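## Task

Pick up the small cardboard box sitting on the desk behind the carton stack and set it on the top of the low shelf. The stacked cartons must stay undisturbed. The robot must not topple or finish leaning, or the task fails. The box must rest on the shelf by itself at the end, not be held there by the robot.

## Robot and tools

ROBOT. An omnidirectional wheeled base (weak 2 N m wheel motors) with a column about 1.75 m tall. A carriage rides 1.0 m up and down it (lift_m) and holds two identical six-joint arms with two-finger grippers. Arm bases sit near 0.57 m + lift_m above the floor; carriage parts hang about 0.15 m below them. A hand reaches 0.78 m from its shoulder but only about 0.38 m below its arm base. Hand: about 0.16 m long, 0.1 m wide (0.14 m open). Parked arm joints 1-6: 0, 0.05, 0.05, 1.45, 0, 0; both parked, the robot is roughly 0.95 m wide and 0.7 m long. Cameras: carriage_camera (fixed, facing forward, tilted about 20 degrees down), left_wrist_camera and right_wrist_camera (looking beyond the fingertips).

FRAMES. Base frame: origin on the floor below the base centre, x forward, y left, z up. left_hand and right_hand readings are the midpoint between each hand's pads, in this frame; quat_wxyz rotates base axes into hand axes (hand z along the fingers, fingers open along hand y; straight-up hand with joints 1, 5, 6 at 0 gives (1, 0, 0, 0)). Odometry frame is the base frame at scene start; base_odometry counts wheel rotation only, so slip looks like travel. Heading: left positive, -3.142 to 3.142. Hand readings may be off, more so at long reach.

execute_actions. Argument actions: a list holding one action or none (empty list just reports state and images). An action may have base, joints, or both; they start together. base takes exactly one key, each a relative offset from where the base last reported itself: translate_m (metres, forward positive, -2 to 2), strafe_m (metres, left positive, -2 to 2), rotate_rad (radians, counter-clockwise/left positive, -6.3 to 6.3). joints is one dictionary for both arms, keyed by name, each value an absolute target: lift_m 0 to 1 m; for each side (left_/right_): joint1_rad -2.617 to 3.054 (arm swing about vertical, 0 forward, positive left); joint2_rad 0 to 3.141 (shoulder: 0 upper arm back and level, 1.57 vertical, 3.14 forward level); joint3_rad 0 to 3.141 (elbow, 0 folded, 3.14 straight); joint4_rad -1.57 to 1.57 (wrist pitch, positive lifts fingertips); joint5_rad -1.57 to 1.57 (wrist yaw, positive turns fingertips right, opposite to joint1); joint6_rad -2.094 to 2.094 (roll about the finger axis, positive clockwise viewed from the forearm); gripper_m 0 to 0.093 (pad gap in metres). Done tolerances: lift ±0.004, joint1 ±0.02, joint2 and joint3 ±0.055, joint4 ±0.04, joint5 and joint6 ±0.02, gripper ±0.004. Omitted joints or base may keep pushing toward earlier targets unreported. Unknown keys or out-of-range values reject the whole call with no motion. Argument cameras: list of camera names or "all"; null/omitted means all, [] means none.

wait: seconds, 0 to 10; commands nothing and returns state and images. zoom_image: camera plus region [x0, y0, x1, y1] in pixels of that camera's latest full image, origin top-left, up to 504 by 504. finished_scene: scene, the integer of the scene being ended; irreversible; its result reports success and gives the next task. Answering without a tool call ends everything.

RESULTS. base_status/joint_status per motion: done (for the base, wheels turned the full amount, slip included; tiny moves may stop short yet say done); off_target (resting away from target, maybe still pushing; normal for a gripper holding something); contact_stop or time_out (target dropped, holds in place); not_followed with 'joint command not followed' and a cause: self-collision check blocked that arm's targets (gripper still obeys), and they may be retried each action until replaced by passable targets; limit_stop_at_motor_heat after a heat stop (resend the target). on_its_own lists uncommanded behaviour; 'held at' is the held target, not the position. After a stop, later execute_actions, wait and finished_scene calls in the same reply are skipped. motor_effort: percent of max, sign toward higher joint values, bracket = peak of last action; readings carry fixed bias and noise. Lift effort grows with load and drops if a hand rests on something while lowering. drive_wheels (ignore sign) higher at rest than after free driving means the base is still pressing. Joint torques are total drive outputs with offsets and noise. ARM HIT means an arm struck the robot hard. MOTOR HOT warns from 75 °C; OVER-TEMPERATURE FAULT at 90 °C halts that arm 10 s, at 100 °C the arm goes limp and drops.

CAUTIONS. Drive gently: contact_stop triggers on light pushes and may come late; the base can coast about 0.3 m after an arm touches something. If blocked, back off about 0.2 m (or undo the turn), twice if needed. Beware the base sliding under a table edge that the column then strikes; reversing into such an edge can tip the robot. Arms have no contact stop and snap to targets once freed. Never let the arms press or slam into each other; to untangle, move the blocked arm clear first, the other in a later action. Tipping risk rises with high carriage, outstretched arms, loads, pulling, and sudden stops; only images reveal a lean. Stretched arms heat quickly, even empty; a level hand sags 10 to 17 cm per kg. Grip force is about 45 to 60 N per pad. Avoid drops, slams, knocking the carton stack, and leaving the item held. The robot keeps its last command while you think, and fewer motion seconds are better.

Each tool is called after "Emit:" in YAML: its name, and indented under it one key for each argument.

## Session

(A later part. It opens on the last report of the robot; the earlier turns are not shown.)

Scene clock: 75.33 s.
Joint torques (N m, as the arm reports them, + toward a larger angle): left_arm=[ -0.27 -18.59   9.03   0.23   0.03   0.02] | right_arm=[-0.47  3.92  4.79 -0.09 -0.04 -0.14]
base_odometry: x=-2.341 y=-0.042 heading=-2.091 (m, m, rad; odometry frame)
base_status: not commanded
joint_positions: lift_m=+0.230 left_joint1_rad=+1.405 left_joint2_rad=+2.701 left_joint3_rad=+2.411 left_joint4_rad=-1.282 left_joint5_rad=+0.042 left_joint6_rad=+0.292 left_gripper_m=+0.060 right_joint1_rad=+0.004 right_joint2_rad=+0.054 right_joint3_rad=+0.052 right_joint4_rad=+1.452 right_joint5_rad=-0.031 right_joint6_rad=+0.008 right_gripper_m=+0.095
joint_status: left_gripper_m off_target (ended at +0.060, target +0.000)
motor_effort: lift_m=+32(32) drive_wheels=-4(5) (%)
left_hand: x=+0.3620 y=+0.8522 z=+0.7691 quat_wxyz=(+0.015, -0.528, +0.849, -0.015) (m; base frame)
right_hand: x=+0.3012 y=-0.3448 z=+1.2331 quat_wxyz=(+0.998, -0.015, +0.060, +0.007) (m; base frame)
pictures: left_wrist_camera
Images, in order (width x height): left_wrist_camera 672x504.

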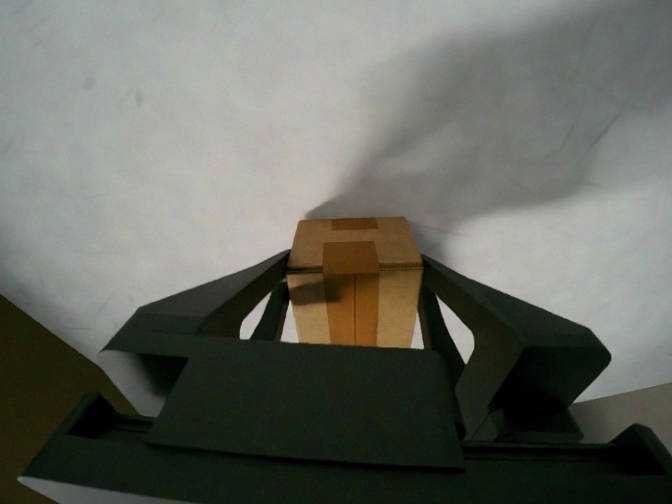

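Grasped. Lift, swing arm forward, back out.

Emit:
execute_actions:
  actions:
    - {"joints":{"lift_m":0.45,"left_joint1_rad":0.0,"left_joint2_rad":2.2,"left_joint3_rad":1.9,"left_joint4_rad":-1.27}}
  cameras: []

Emit:
execute_actions:
  actions:
    - {"base":{"translate_m":-1.0}}
  cameras: []

Emit:
execute_actions:
  actions:
    - {"base":{"strafe_m":0.5}}
  cameras: []

Emit:
execute_actions:
  actions:
    - {"base":{"rotate_rad":2.09}}
  cameras: ["carriage_camera"]

Scene clock: 79.47 s.
Joint torques (N m, as the arm reports them, + toward a larger angle): left_arm=[  0.45 -15.39   6.65   0.24   0.01   0.03] | right_arm=[-0.48  3.9   4.64 -0.13 -0.03 -0.14]
base_odometry: x=-2.341 y=-0.042 heading=-2.091 (m, m, rad; odometry frame)
base_status: not commanded
joint_positions: lift_m=+0.450 left_joint1_rad=-0.006 left_joint2_rad=+2.206 left_joint3_rad=+1.915 left_joint4_rad=-1.256 left_joint5_rad=+0.046 left_joint6_rad=+0.292 left_gripper_m=+0.060 right_joint1_rad=+0.004 right_joint2_rad=+0.054 right_joint3_rad=+0.052 right_joint4_rad=+1.452 right_joint5_rad=-0.031 right_joint6_rad=+0.008 right_gripper_m=+0.095
joint_status: all done
motor_effort: lift_m=+30(39) drive_wheels=-6(8) (%)
left_hand: x=+0.7050 y=+0.3396 z=+1.0897 quat_wxyz=(+0.015, +0.149, +0.989, -0.021) (m; base frame)
right_hand: x=+0.3012 y=-0.3447 z=+1.4532 quat_wxyz=(+0.998, -0.015, +0.060, +0.007) (m; base frame)
pictures: none
No camera images: the call's "cameras" was empty. Leave "cameras" out to get every camera's image.

Scene clock: 83.87 s.
Joint torques (N m, as the arm reports them, + toward a larger angle): left_arm=[  0.06 -15.33   6.61   0.26   0.01   0.03] | right_arm=[-0.47  3.91  4.85 -0.05 -0.02 -0.13]
base_odometry: x=-1.844 y=+0.826 heading=-2.091 (m, m, rad; odometry frame)
base_status: done
joint_positions: lift_m=+0.450 left_joint1_rad=-0.002 left_joint2_rad=+2.206 left_joint3_rad=+1.915 left_joint4_rad=-1.258 left_joint5_rad=+0.044 left_joint6_rad=+0.292 left_gripper_m=+0.060 right_joint1_rad=+0.004 right_joint2_rad=+0.054 right_joint3_rad=+0.052 right_joint4_rad=+1.451 right_joint5_rad=-0.031 right_joint6_rad=+0.008 right_gripper_m=+0.095
joint_status: not commanded
motor_effort: lift_m=+30(30) drive_wheels=-4(62) (%)
left_hand: x=+0.7046 y=+0.3419 z=+1.0896 quat_wxyz=(+0.014, +0.147, +0.989, -0.020) (m; base frame)
right_hand: x=+0.3017 y=-0.3447 z=+1.4531 quat_wxyz=(+0.998, -0.016, +0.061, +0.007) (m; base frame)
pictures: none
No camera images: the call's "cameras" was empty. Leave "cameras" out to get every camera's image.

Scene clock: 86.43 s.
Joint torques (N m, as the arm reports them, + toward a larger angle): left_arm=[  5.82 -15.21   6.61   0.33  -2.21   0.39] | right_arm=[-0.37  3.71  4.83 -0.04 -0.01 -0.14]
base_odometry: x=-1.511 y=+0.637 heading=-2.090 (m, m, rad; odometry frame)
base_status: strafe_m contact_stop (by the wheels' count: +0.383 of +0.500)
joint_positions: lift_m=+0.450 left_joint1_rad=-0.082 left_joint2_rad=+2.204 left_joint3_rad=+1.915 left_joint4_rad=-1.267 left_joint5_rad=+0.337 left_joint6_rad=+0.256 left_gripper_m=+0.060 right_joint1_rad=+0.003 right_joint2_rad=+0.054 right_joint3_rad=+0.052 right_joint4_rad=+1.451 right_joint5_rad=-0.034 right_joint6_rad=+0.007 right_gripper_m=+0.095
joint_status: not commanded
motor_effort: lift_m=+30(30) drive_wheels=+15(63) (%)
left_hand: x=+0.6962 y=+0.2580 z=+1.0996 quat_wxyz=(+0.022, +0.167, +0.972, -0.166) (m; base frame)
right_hand: x=+0.3017 y=-0.3443 z=+1.4530 quat_wxyz=(+0.998, -0.017, +0.061, +0.006) (m; base frame)
pictures: none
No camera images: the call's "cameras" was empty. Leave "cameras" out to get every camera's image.

not run: a stop came earlier in this reply.

Hand hit the cartons. Back off.

Emit:
execute_actions:
  actions:
    - {"base":{"strafe_m":-0.2}}
  cameras: []

Emit:
execute_actions:
  actions:
    - {"base":{"translate_m":-0.6}}
  cameras: []

Emit:
execute_actions:
  actions:
    - {"base":{"rotate_rad":2.09}}

Scene clock: 89.97 s.
Joint torques (N m, as the arm reports them, + toward a larger angle): left_arm=[  0.21 -15.23   6.59   0.42  -0.02   0.05] | right_arm=[-0.43  3.91  4.85 -0.07  0.01 -0.14]
base_odometry: x=-1.685 y=+0.736 heading=-2.090 (m, m, rad; odometry frame)
base_status: done
joint_positions: lift_m=+0.450 left_joint1_rad=-0.002 left_joint2_rad=+2.204 left_joint3_rad=+1.915 left_joint4_rad=-1.277 left_joint5_rad=+0.048 left_joint6_rad=+0.291 left_gripper_m=+0.060 right_joint1_rad=+0.003 right_joint2_rad=+0.054 right_joint3_rad=+0.052 right_joint4_rad=+1.451 right_joint5_rad=-0.034 right_joint6_rad=+0.007 right_gripper_m=+0.095
joint_status: not commanded
motor_effort: lift_m=+30(30) drive_wheels=-3(34) (%)
left_hand: x=+0.7000 y=+0.3411 z=+1.0901 quat_wxyz=(+0.006, +0.146, +0.989, -0.023) (m; base frame)
right_hand: x=+0.3017 y=-0.3443 z=+1.4530 quat_wxyz=(+0.998, -0.017, +0.061, +0.006) (m; base frame)
pictures: none
No camera images: the call's "cameras" was empty. Leave "cameras" out to get every camera's image.

Scene clock: 93.47 s.
Joint torques (N m, as the arm reports them, + toward a larger angle): left_arm=[  0.25 -15.2    6.7    0.43   0.01   0.03] | right_arm=[-0.44  3.95  4.78 -0.08  0.   -0.14]
base_odometry: x=-1.387 y=+1.257 heading=-2.090 (m, m, rad; odometry frame)
base_status: done
joint_positions: lift_m=+0.450 left_joint1_rad=-0.002 left_joint2_rad=+2.204 left_joint3_rad=+1.915 left_joint4_rad=-1.274 left_joint5_rad=+0.048 left_joint6_rad=+0.291 left_gripper_m=+0.060 right_joint1_rad=+0.003 right_joint2_rad=+0.054 right_joint3_rad=+0.052 right_joint4_rad=+1.451 right_joint5_rad=-0.034 right_joint6_rad=+0.007 right_gripper_m=+0.095
joint_status: not commanded
motor_effort: lift_m=+30(31) drive_wheels=-4(38) (%)
left_hand: x=+0.7006 y=+0.3411 z=+1.0901 quat_wxyz=(+0.007, +0.146, +0.989, -0.023) (m; base frame)
right_hand: x=+0.3018 y=-0.3443 z=+1.4530 quat_wxyz=(+0.998, -0.017, +0.061, +0.006) (m; base frame)
pictures: none
No camera images: the call's "cameras" was empty. Leave "cameras" out to get every camera's image.

Scene clock: 97.00 s.
Joint torques (N m, as the arm reports them, + toward a larger angle): left_arm=[ -0.37 -15.27   6.59   0.26   0.05   0.05] | right_arm=[-0.43  3.86  5.13 -0.06  0.   -0.13]
base_odometry: x=-1.387 y=+1.257 heading=-0.002 (m, m, rad; odometry frame)
base_status: done
joint_positions: lift_m=+0.450 left_joint1_rad=+0.006 left_joint2_rad=+2.204 left_joint3_rad=+1.915 left_joint4_rad=-1.259 left_joint5_rad=+0.040 left_joint6_rad=+0.291 left_gripper_m=+0.060 right_joint1_rad=+0.003 right_joint2_rad=+0.054 right_joint3_rad=+0.052 right_joint4_rad=+1.450 right_joint5_rad=-0.034 right_joint6_rad=+0.007 right_gripper_m=+0.095
joint_status: not commanded
motor_effort: lift_m=+30(30) drive_wheels=+20(60) (%)
left_hand: x=+0.7045 y=+0.3460 z=+1.0901 quat_wxyz=(+0.014, +0.142, +0.990, -0.018) (m; base frame)
right_hand: x=+0.3019 y=-0.3443 z=+1.4530 quat_wxyz=(+0.998, -0.017, +0.061, +0.006) (m; base frame)
pictures: carriage_camera, left_wrist_camera, right_wrist_camera
Images, in order (width x height): carriage_camera 672x504, left_wrist_camera 672x504, right_wrist_camera 672x504.

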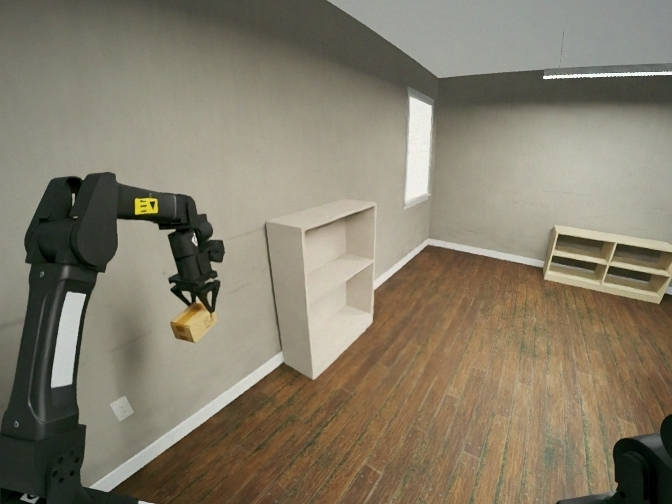

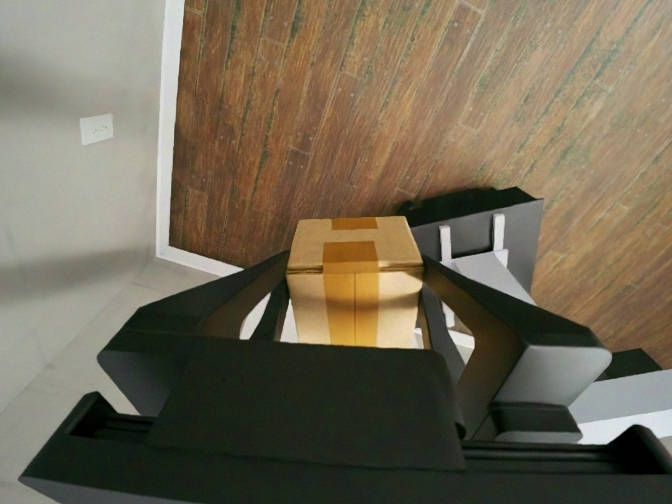

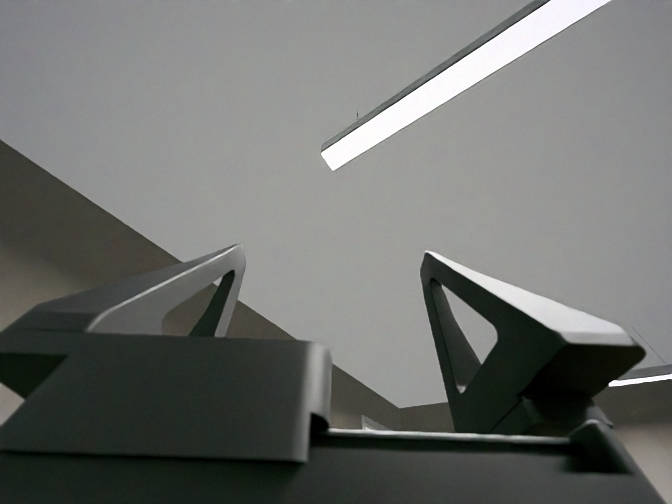

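Emit:
execute_actions:
  actions:
    - {"base":{"rotate_rad":-0.6}}
  cameras: []

Emit:
execute_actions:
  actions:
    - {"base":{"translate_m":2.0}}
  cameras: ["carriage_camera"]

Scene clock: 100.30 s.
Joint torques (N m, as the arm reports them, + toward a larger angle): left_arm=[  0.29 -15.25   6.61   0.29   0.05   0.04] | right_arm=[-0.44  3.87  4.82  0.01  0.   -0.13]
base_odometry: x=-1.387 y=+1.257 heading=-0.599 (m, m, rad; odometry frame)
base_status: done
joint_positions: lift_m=+0.450 left_joint1_rad=-0.004 left_joint2_rad=+2.204 left_joint3_rad=+1.915 left_joint4_rad=-1.260 left_joint5_rad=+0.041 left_joint6_rad=+0.291 left_gripper_m=+0.060 right_joint1_rad=+0.003 right_joint2_rad=+0.054 right_joint3_rad=+0.052 right_joint4_rad=+1.450 right_joint5_rad=-0.034 right_joint6_rad=+0.007 right_gripper_m=+0.095
joint_status: not commanded
motor_effort: lift_m=+30(30) drive_wheels=+28(54) (%)
left_hand: x=+0.7041 y=+0.3414 z=+1.0901 quat_wxyz=(+0.014, +0.147, +0.989, -0.018) (m; base frame)
right_hand: x=+0.3019 y=-0.3443 z=+1.4530 quat_wxyz=(+0.998, -0.017, +0.061, +0.006) (m; base frame)
pictures: none
No camera images: the call's "cameras" was empty. Leave "cameras" out to get every camera's image.

Scene clock: 106.70 s.
Joint torques (N m, as the arm reports them, + toward a larger angle): left_arm=[  0.06 -15.31   6.63   0.3    0.04   0.04] | right_arm=[-0.43  3.94  4.92 -0.05  0.   -0.13]
base_odometry: x=+0.265 y=+0.129 heading=-0.599 (m, m, rad; odometry frame)
base_status: done
joint_positions: lift_m=+0.450 left_joint1_rad=-0.002 left_joint2_rad=+2.204 left_joint3_rad=+1.915 left_joint4_rad=-1.263 left_joint5_rad=+0.041 left_joint6_rad=+0.291 left_gripper_m=+0.060 right_joint1_rad=+0.003 right_joint2_rad=+0.054 right_joint3_rad=+0.052 right_joint4_rad=+1.450 right_joint5_rad=-0.034 right_joint6_rad=+0.007 right_gripper_m=+0.095
joint_status: not commanded
motor_effort: lift_m=+30(30) drive_wheels=-6(46) (%)
left_hand: x=+0.7033 y=+0.3424 z=+1.0900 quat_wxyz=(+0.012, +0.146, +0.989, -0.019) (m; base frame)
right_hand: x=+0.3020 y=-0.3443 z=+1.4530 quat_wxyz=(+0.998, -0.017, +0.061, +0.006) (m; base frame)
pictures: carriage_camera
Images, in order (width x height): carriage_camera 672x504.

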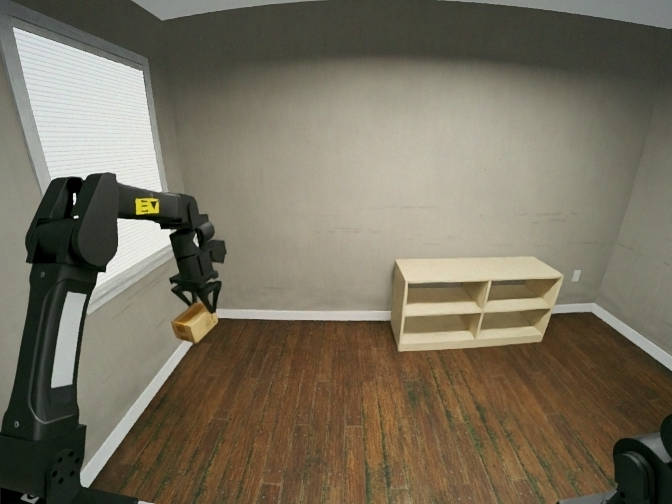

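Need to shift right about 1 m and go forward.

Emit:
execute_actions:
  actions:
    - {"base":{"strafe_m":-1.0}}
  cameras: []

Emit:
execute_actions:
  actions:
    - {"base":{"translate_m":0.6}}
  cameras: ["carriage_camera"]

Scene clock: 112.60 s.
Joint torques (N m, as the arm reports them, + toward a larger angle): left_arm=[ -0.04 -15.12   7.06   0.33   0.03   0.04] | right_arm=[-0.43  3.96  4.99 -0.07  0.   -0.13]
base_odometry: x=-0.292 y=-0.687 heading=-0.600 (m, m, rad; odometry frame)
base_status: strafe_m contact_stop (by the wheels' count: -0.987 of -1.000)
joint_positions: lift_m=+0.450 left_joint1_rad=+0.001 left_joint2_rad=+2.203 left_joint3_rad=+1.911 left_joint4_rad=-1.262 left_joint5_rad=+0.043 left_joint6_rad=+0.292 left_gripper_m=+0.060 right_joint1_rad=+0.003 right_joint2_rad=+0.053 right_joint3_rad=+0.051 right_joint4_rad=+1.450 right_joint5_rad=-0.033 right_joint6_rad=+0.007 right_gripper_m=+0.095
joint_status: not commanded
motor_effort: lift_m=+30(30) drive_wheels=+27(116) (%)
left_hand: x=+0.7027 y=+0.3431 z=+1.0896 quat_wxyz=(+0.012, +0.145, +0.989, -0.020) (m; base frame)
right_hand: x=+0.3021 y=-0.3445 z=+1.4527 quat_wxyz=(+0.998, -0.016, +0.061, +0.006) (m; base frame)
pictures: none
No camera images: the call's "cameras" was empty. Leave "cameras" out to get every camera's image.

not run: a stop came earlier in this reply.

Emit:
execute_actions:
  actions:
    - {"base":{"strafe_m":0.08}}
  cameras: ["carriage_camera","right_wrist_camera"]

Scene clock: 115.30 s.
Joint torques (N m, as the arm reports them, + toward a larger angle): left_arm=[ -0.13 -15.08   7.06   0.28   0.03   0.04] | right_arm=[-0.44  3.97  4.91 -0.03 -0.02 -0.13]
base_odometry: x=-0.247 y=-0.621 heading=-0.600 (m, m, rad; odometry frame)
base_status: done
joint_positions: lift_m=+0.450 left_joint1_rad=+0.002 left_joint2_rad=+2.203 left_joint3_rad=+1.911 left_joint4_rad=-1.262 left_joint5_rad=+0.043 left_joint6_rad=+0.292 left_gripper_m=+0.060 right_joint1_rad=+0.003 right_joint2_rad=+0.053 right_joint3_rad=+0.051 right_joint4_rad=+1.450 right_joint5_rad=-0.033 right_joint6_rad=+0.007 right_gripper_m=+0.095
joint_status: not commanded
motor_effort: lift_m=+30(30) drive_wheels=-7(38) (%)
left_hand: x=+0.7027 y=+0.3437 z=+1.0896 quat_wxyz=(+0.012, +0.144, +0.989, -0.020) (m; base frame)
right_hand: x=+0.3021 y=-0.3445 z=+1.4527 quat_wxyz=(+0.998, -0.016, +0.061, +0.006) (m; base frame)
pictures: carriage_camera, right_wrist_camera
Images, in order (width x height): carriage_camera 672x504, right_wrist_camera 672x504.

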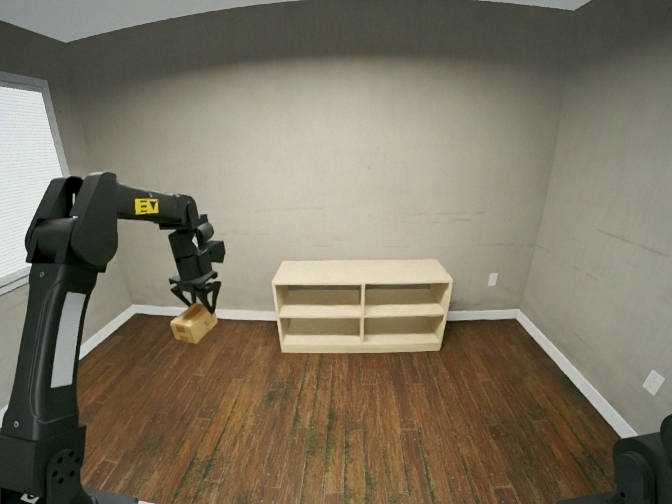

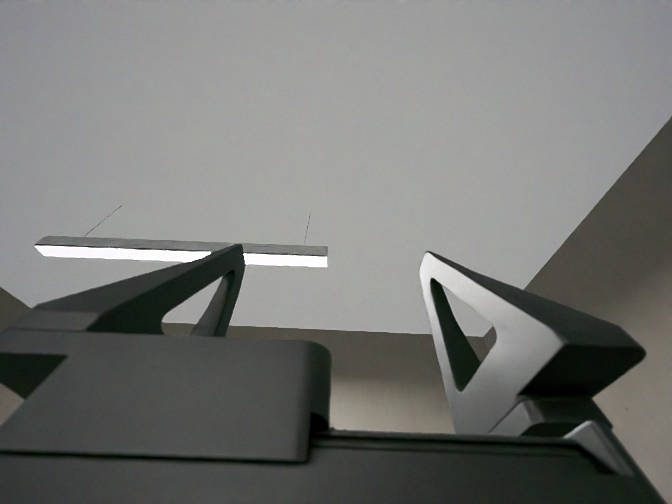

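Emit:
execute_actions:
  actions:
    - {"base":{"translate_m":0.8}}
  cameras: ["carriage_camera","left_wrist_camera"]

Scene clock: 120.27 s.
Joint torques (N m, as the arm reports them, + toward a larger angle): left_arm=[ -0.08 -15.07   7.12   0.27   0.03   0.02] | right_arm=[-0.43  3.86  4.82 -0.04 -0.01 -0.14]
base_odometry: x=+0.413 y=-1.074 heading=-0.601 (m, m, rad; odometry frame)
base_status: done
joint_positions: lift_m=+0.450 left_joint1_rad=+0.002 left_joint2_rad=+2.203 left_joint3_rad=+1.911 left_joint4_rad=-1.263 left_joint5_rad=+0.043 left_joint6_rad=+0.292 left_gripper_m=+0.060 right_joint1_rad=+0.003 right_joint2_rad=+0.053 right_joint3_rad=+0.051 right_joint4_rad=+1.451 right_joint5_rad=-0.033 right_joint6_rad=+0.007 right_gripper_m=+0.095
joint_status: not commanded
motor_effort: lift_m=+30(30) drive_wheels=-13(41) (%)
left_hand: x=+0.7023 y=+0.3437 z=+1.0896 quat_wxyz=(+0.011, +0.144, +0.989, -0.020) (m; base frame)
right_hand: x=+0.3021 y=-0.3445 z=+1.4527 quat_wxyz=(+0.998, -0.016, +0.061, +0.006) (m; base frame)
pictures: carriage_camera, left_wrist_camera
Images, in order (width x height): carriage_camera 672x504, left_wrist_camera 672x504.

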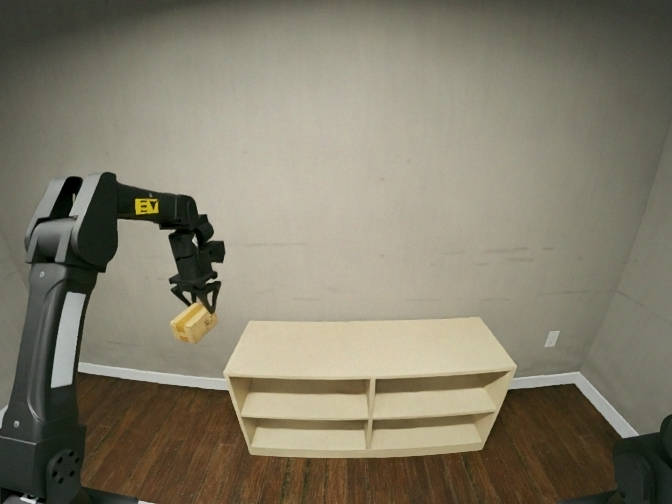

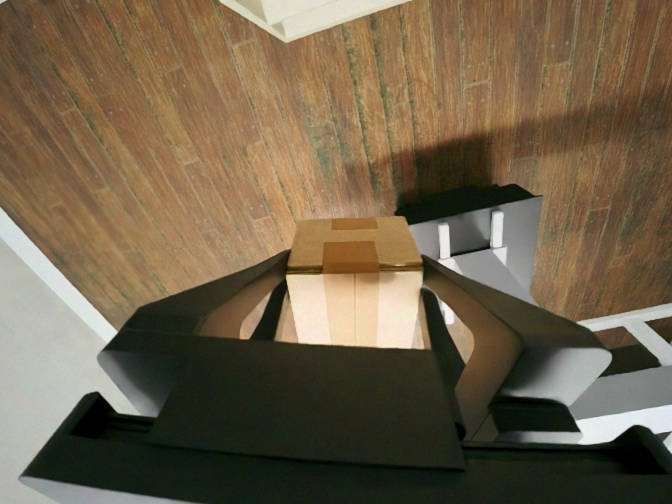

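Hand is left of the shelf edge; strafe left→ actually move right and forward.

Emit:
execute_actions:
  actions:
    - {"base":{"strafe_m":-0.35}}
  cameras: []

Emit:
execute_actions:
  actions:
    - {"base":{"translate_m":0.4}}
  cameras: ["carriage_camera","left_wrist_camera"]

Scene clock: 124.17 s.
Joint torques (N m, as the arm reports them, + toward a larger angle): left_arm=[  0.12 -15.13   7.05   0.31   0.03   0.03] | right_arm=[-0.43  3.94  4.96 -0.05 -0.01 -0.13]
base_odometry: x=+0.215 y=-1.363 heading=-0.601 (m, m, rad; odometry frame)
base_status: done
joint_positions: lift_m=+0.450 left_joint1_rad=-0.001 left_joint2_rad=+2.203 left_joint3_rad=+1.911 left_joint4_rad=-1.264 left_joint5_rad=+0.043 left_joint6_rad=+0.292 left_gripper_m=+0.060 right_joint1_rad=+0.003 right_joint2_rad=+0.053 right_joint3_rad=+0.051 right_joint4_rad=+1.451 right_joint5_rad=-0.033 right_joint6_rad=+0.007 right_gripper_m=+0.095
joint_status: not commanded
motor_effort: lift_m=+30(30) drive_wheels=-9(40) (%)
left_hand: x=+0.7022 y=+0.3423 z=+1.0896 quat_wxyz=(+0.011, +0.146, +0.989, -0.020) (m; base frame)
right_hand: x=+0.3020 y=-0.3445 z=+1.4527 quat_wxyz=(+0.998, -0.016, +0.061, +0.006) (m; base frame)
pictures: none
No camera images: the call's "cameras" was empty. Leave "cameras" out to get every camera's image.

Scene clock: 127.10 s.
Joint torques (N m, as the arm reports them, + toward a larger angle): left_arm=[  0.08 -15.06   7.     0.3    0.03   0.04] | right_arm=[-0.43  3.97  4.97 -0.08 -0.01 -0.13]
base_odometry: x=+0.545 y=-1.589 heading=-0.602 (m, m, rad; odometry frame)
base_status: done
joint_positions: lift_m=+0.450 left_joint1_rad=-0.001 left_joint2_rad=+2.203 left_joint3_rad=+1.911 left_joint4_rad=-1.264 left_joint5_rad=+0.043 left_joint6_rad=+0.292 left_gripper_m=+0.060 right_joint1_rad=+0.003 right_joint2_rad=+0.053 right_joint3_rad=+0.051 right_joint4_rad=+1.451 right_joint5_rad=-0.033 right_joint6_rad=+0.007 right_gripper_m=+0.095
joint_status: not commanded
motor_effort: lift_m=+30(30) drive_wheels=-11(39) (%)
left_hand: x=+0.7020 y=+0.3425 z=+1.0896 quat_wxyz=(+0.010, +0.146, +0.989, -0.020) (m; base frame)
right_hand: x=+0.3019 y=-0.3445 z=+1.4527 quat_wxyz=(+0.998, -0.016, +0.061, +0.006) (m; base frame)
pictures: carriage_camera, left_wrist_camera
Images, in order (width x height): carriage_camera 672x504, left_wrist_camera 672x504.

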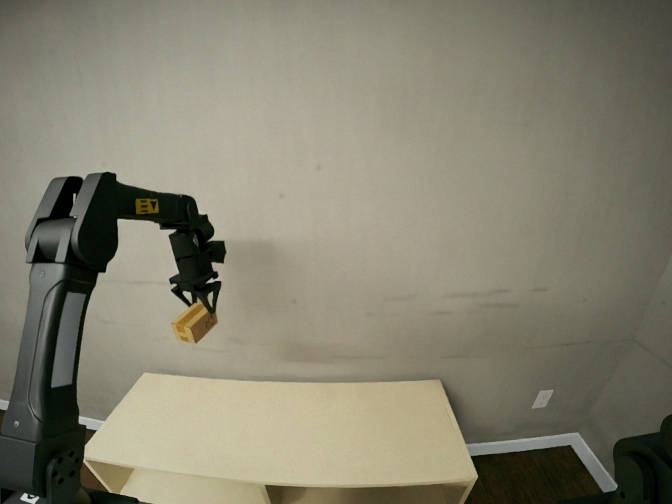

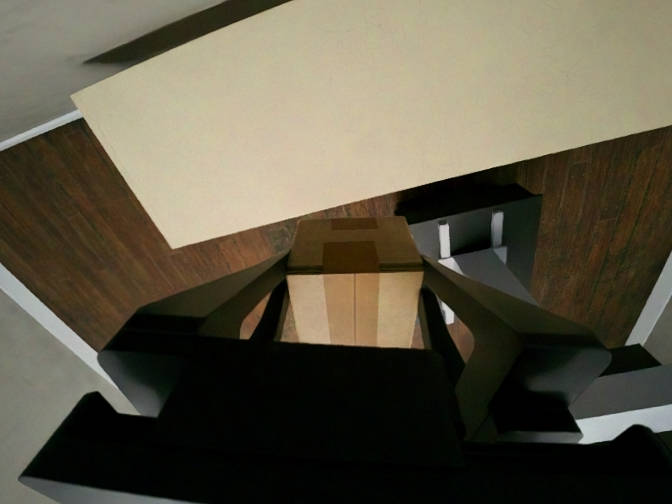

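Emit:
execute_actions:
  actions:
    - {"joints":{"left_joint2_rad":2.8,"left_joint3_rad":2.7,"left_joint4_rad":-1.45}}
  cameras: ["left_wrist_camera"]

Scene clock: 129.60 s.
Joint torques (N m, as the arm reports them, + toward a larger angle): left_arm=[  0.03 -19.16   9.1    0.26   0.05   0.04] | right_arm=[-0.45  3.98  4.99 -0.03 -0.01 -0.13]
base_odometry: x=+0.545 y=-1.589 heading=-0.602 (m, m, rad; odometry frame)
base_status: not commanded
joint_positions: lift_m=+0.450 left_joint1_rad=-0.001 left_joint2_rad=+2.803 left_joint3_rad=+2.689 left_joint4_rad=-1.439 left_joint5_rad=+0.043 left_joint6_rad=+0.292 left_gripper_m=+0.060 right_joint1_rad=+0.003 right_joint2_rad=+0.053 right_joint3_rad=+0.051 right_joint4_rad=+1.451 right_joint5_rad=-0.033 right_joint6_rad=+0.007 right_gripper_m=+0.095
joint_status: all done
motor_effort: lift_m=+31(30) drive_wheels=-11(12) (%)
left_hand: x=+0.7942 y=+0.3424 z=+1.0092 quat_wxyz=(+0.012, +0.146, +0.989, -0.020) (m; base frame)
right_hand: x=+0.3019 y=-0.3445 z=+1.4527 quat_wxyz=(+0.998, -0.016, +0.061, +0.006) (m; base frame)
pictures: left_wrist_camera
Images, in order (width x height): left_wrist_camera 672x504.

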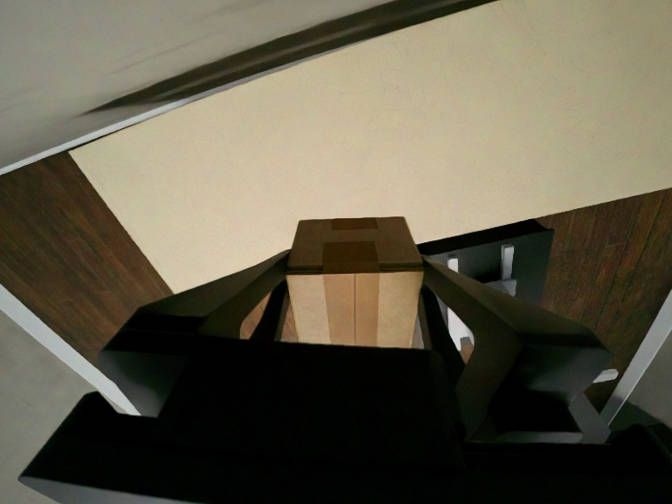

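Emit:
execute_actions:
  actions:
    - {"base":{"translate_m":0.12},"joints":{"lift_m":0.1}}
  cameras: ["left_wrist_camera","carriage_camera"]

Scene clock: 132.63 s.
Joint torques (N m, as the arm reports them, + toward a larger angle): left_arm=[-1.23  2.75  2.45  2.28 -0.5  -1.45] | right_arm=[-0.44  3.94  4.89 -0.01  0.02 -0.14]
base_odometry: x=+0.618 y=-1.640 heading=-0.598 (m, m, rad; odometry frame)
base_status: translate_m contact_stop (by the wheels' count: +0.089 of +0.120)
joint_positions: lift_m=+0.100 left_joint1_rad=+0.019 left_joint2_rad=+2.565 left_joint3_rad=+2.753 left_joint4_rad=-1.564 left_joint5_rad=+0.115 left_joint6_rad=+0.456 left_gripper_m=+0.060 right_joint1_rad=+0.003 right_joint2_rad=+0.053 right_joint3_rad=+0.049 right_joint4_rad=+1.446 right_joint5_rad=-0.033 right_joint6_rad=+0.007 right_gripper_m=+0.095
joint_status: all done
motor_effort: lift_m=+28(28) drive_wheels=+44(116) (%)
left_hand: x=+0.7890 y=+0.3401 z=+0.7939 quat_wxyz=(+0.108, +0.221, +0.969, -0.033) (m; base frame)
right_hand: x=+0.3035 y=-0.3445 z=+1.1023 quat_wxyz=(+0.998, -0.016, +0.064, +0.006) (m; base frame)
pictures: carriage_camera, left_wrist_camera
Images, in order (width x height): carriage_camera 672x504, left_wrist_camera 672x504.

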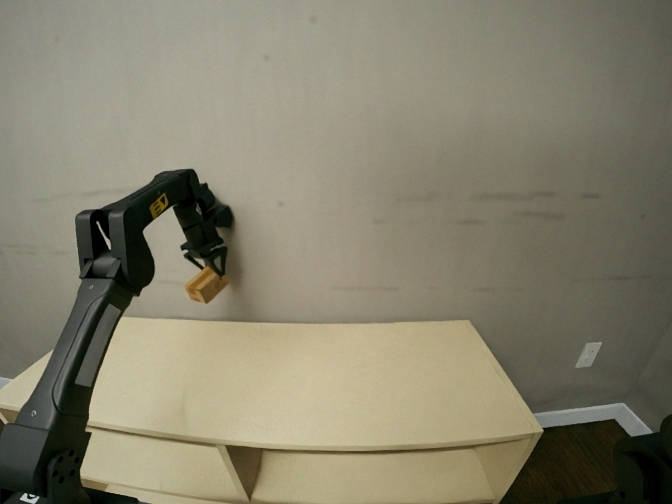

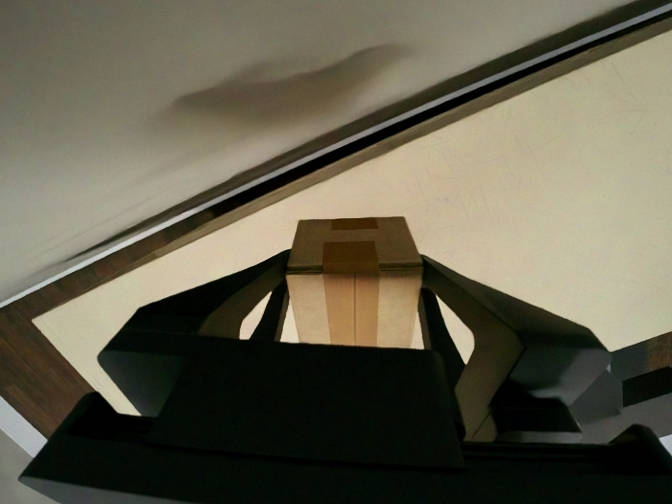

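Pressed on the shelf top (higher than thought). Release and lift.

Emit:
execute_actions:
  actions:
    - {"joints":{"left_gripper_m":0.093}}
  cameras: []

Emit:
execute_actions:
  actions:
    - {"joints":{"lift_m":0.4}}
  cameras: []

Emit:
execute_actions:
  actions:
    - {"base":{"translate_m":-0.3},"joints":{"left_joint2_rad":0.05,"left_joint3_rad":0.05,"left_joint4_rad":1.45,"left_joint6_rad":0}}
  cameras: ["carriage_camera"]

Scene clock: 134.53 s.
Joint torques (N m, as the arm reports them, + toward a larger angle): left_arm=[-1.32  2.73  2.48  2.26 -0.51 -1.47] | right_arm=[-0.42  3.9   4.99 -0.01 -0.01 -0.13]
base_odometry: x=+0.618 y=-1.640 heading=-0.598 (m, m, rad; odometry frame)
base_status: not commanded
joint_positions: lift_m=+0.100 left_joint1_rad=+0.019 left_joint2_rad=+2.565 left_joint3_rad=+2.753 left_joint4_rad=-1.564 left_joint5_rad=+0.115 left_joint6_rad=+0.456 left_gripper_m=+0.093 right_joint1_rad=+0.003 right_joint2_rad=+0.053 right_joint3_rad=+0.049 right_joint4_rad=+1.446 right_joint5_rad=-0.033 right_joint6_rad=+0.007 right_gripper_m=+0.095
joint_status: all done
motor_effort: lift_m=+28(28) drive_wheels=+40(42) (%)
left_hand: x=+0.7890 y=+0.3401 z=+0.7939 quat_wxyz=(+0.108, +0.221, +0.969, -0.033) (m; base frame)
right_hand: x=+0.3035 y=-0.3445 z=+1.1023 quat_wxyz=(+0.998, -0.016, +0.064, +0.006) (m; base frame)
pictures: none
No camera images: the call's "cameras" was empty. Leave "cameras" out to get every camera's image.

Scene clock: 136.27 s.
Joint torques (N m, as the arm reports them, + toward a larger angle): left_arm=[ -1.66 -28.21  23.74   0.73   0.05  -0.11] | right_arm=[-0.44  3.92  5.   -0.01 -0.02 -0.13]
base_odometry: x=+0.614 y=-1.637 heading=-0.598 (m, m, rad; odometry frame)
base_status: not commanded
joint_positions: lift_m=+0.400 left_joint1_rad=+0.024 left_joint2_rad=+2.915 left_joint3_rad=+2.532 left_joint4_rad=-1.566 left_joint5_rad=+0.040 left_joint6_rad=+0.310 left_gripper_m=+0.093 right_joint1_rad=+0.003 right_joint2_rad=+0.053 right_joint3_rad=+0.049 right_joint4_rad=+1.447 right_joint5_rad=-0.032 right_joint6_rad=+0.007 right_gripper_m=+0.095
joint_status: all done
motor_effort: lift_m=+33(38) drive_wheels=+71(116) (%)
left_hand: x=+0.7066 y=+0.3537 z=+0.8799 quat_wxyz=(-0.182, +0.136, +0.972, -0.051) (m; base frame)
right_hand: x=+0.3034 y=-0.3446 z=+1.4020 quat_wxyz=(+0.998, -0.016, +0.064, +0.006) (m; base frame)
pictures: none
No camera images: the call's "cameras" was empty. Leave "cameras" out to get every camera's image.

Scene clock: 138.87 s.
Joint torques (N m, as the arm reports them, + toward a larger angle): left_arm=[-0.14  3.32  5.7  -0.32 -0.01 -0.12] | right_arm=[-0.42  3.96  4.95  0.01 -0.02 -0.13]
base_odometry: x=+0.366 y=-1.468 heading=-0.596 (m, m, rad; odometry frame)
base_status: done
joint_positions: lift_m=+0.400 left_joint1_rad=+0.003 left_joint2_rad=+0.067 left_joint3_rad=+0.065 left_joint4_rad=+1.451 left_joint5_rad=+0.040 left_joint6_rad=+0.009 left_gripper_m=+0.093 right_joint1_rad=+0.003 right_joint2_rad=+0.053 right_joint3_rad=+0.049 right_joint4_rad=+1.447 right_joint5_rad=-0.032 right_joint6_rad=+0.007 right_gripper_m=+0.095
joint_status: all done
motor_effort: lift_m=+32(33) drive_wheels=-15(58) (%)
left_hand: x=+0.3019 y=+0.3434 z=+1.4064 quat_wxyz=(+0.998, +0.020, +0.060, +0.004) (m; base frame)
right_hand: x=+0.3034 y=-0.3446 z=+1.4021 quat_wxyz=(+0.998, -0.016, +0.064, +0.006) (m; base frame)
pictures: carriage_camera
Images, in order (width x height): carriage_camera 672x504.

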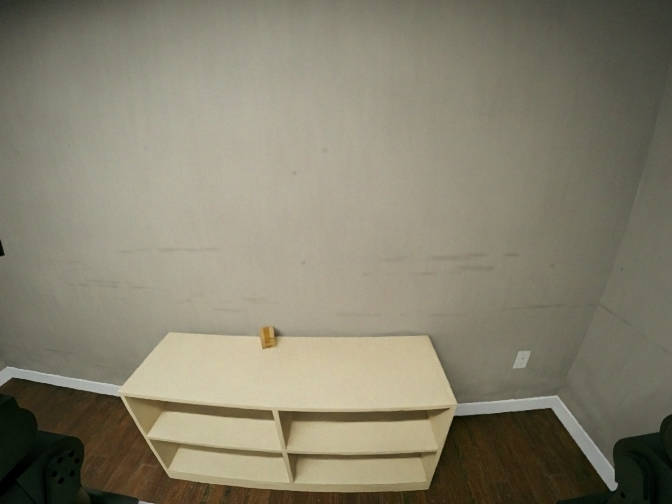

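Emit:
finished_scene:
  scene: 1

The scene is finished: the task was done.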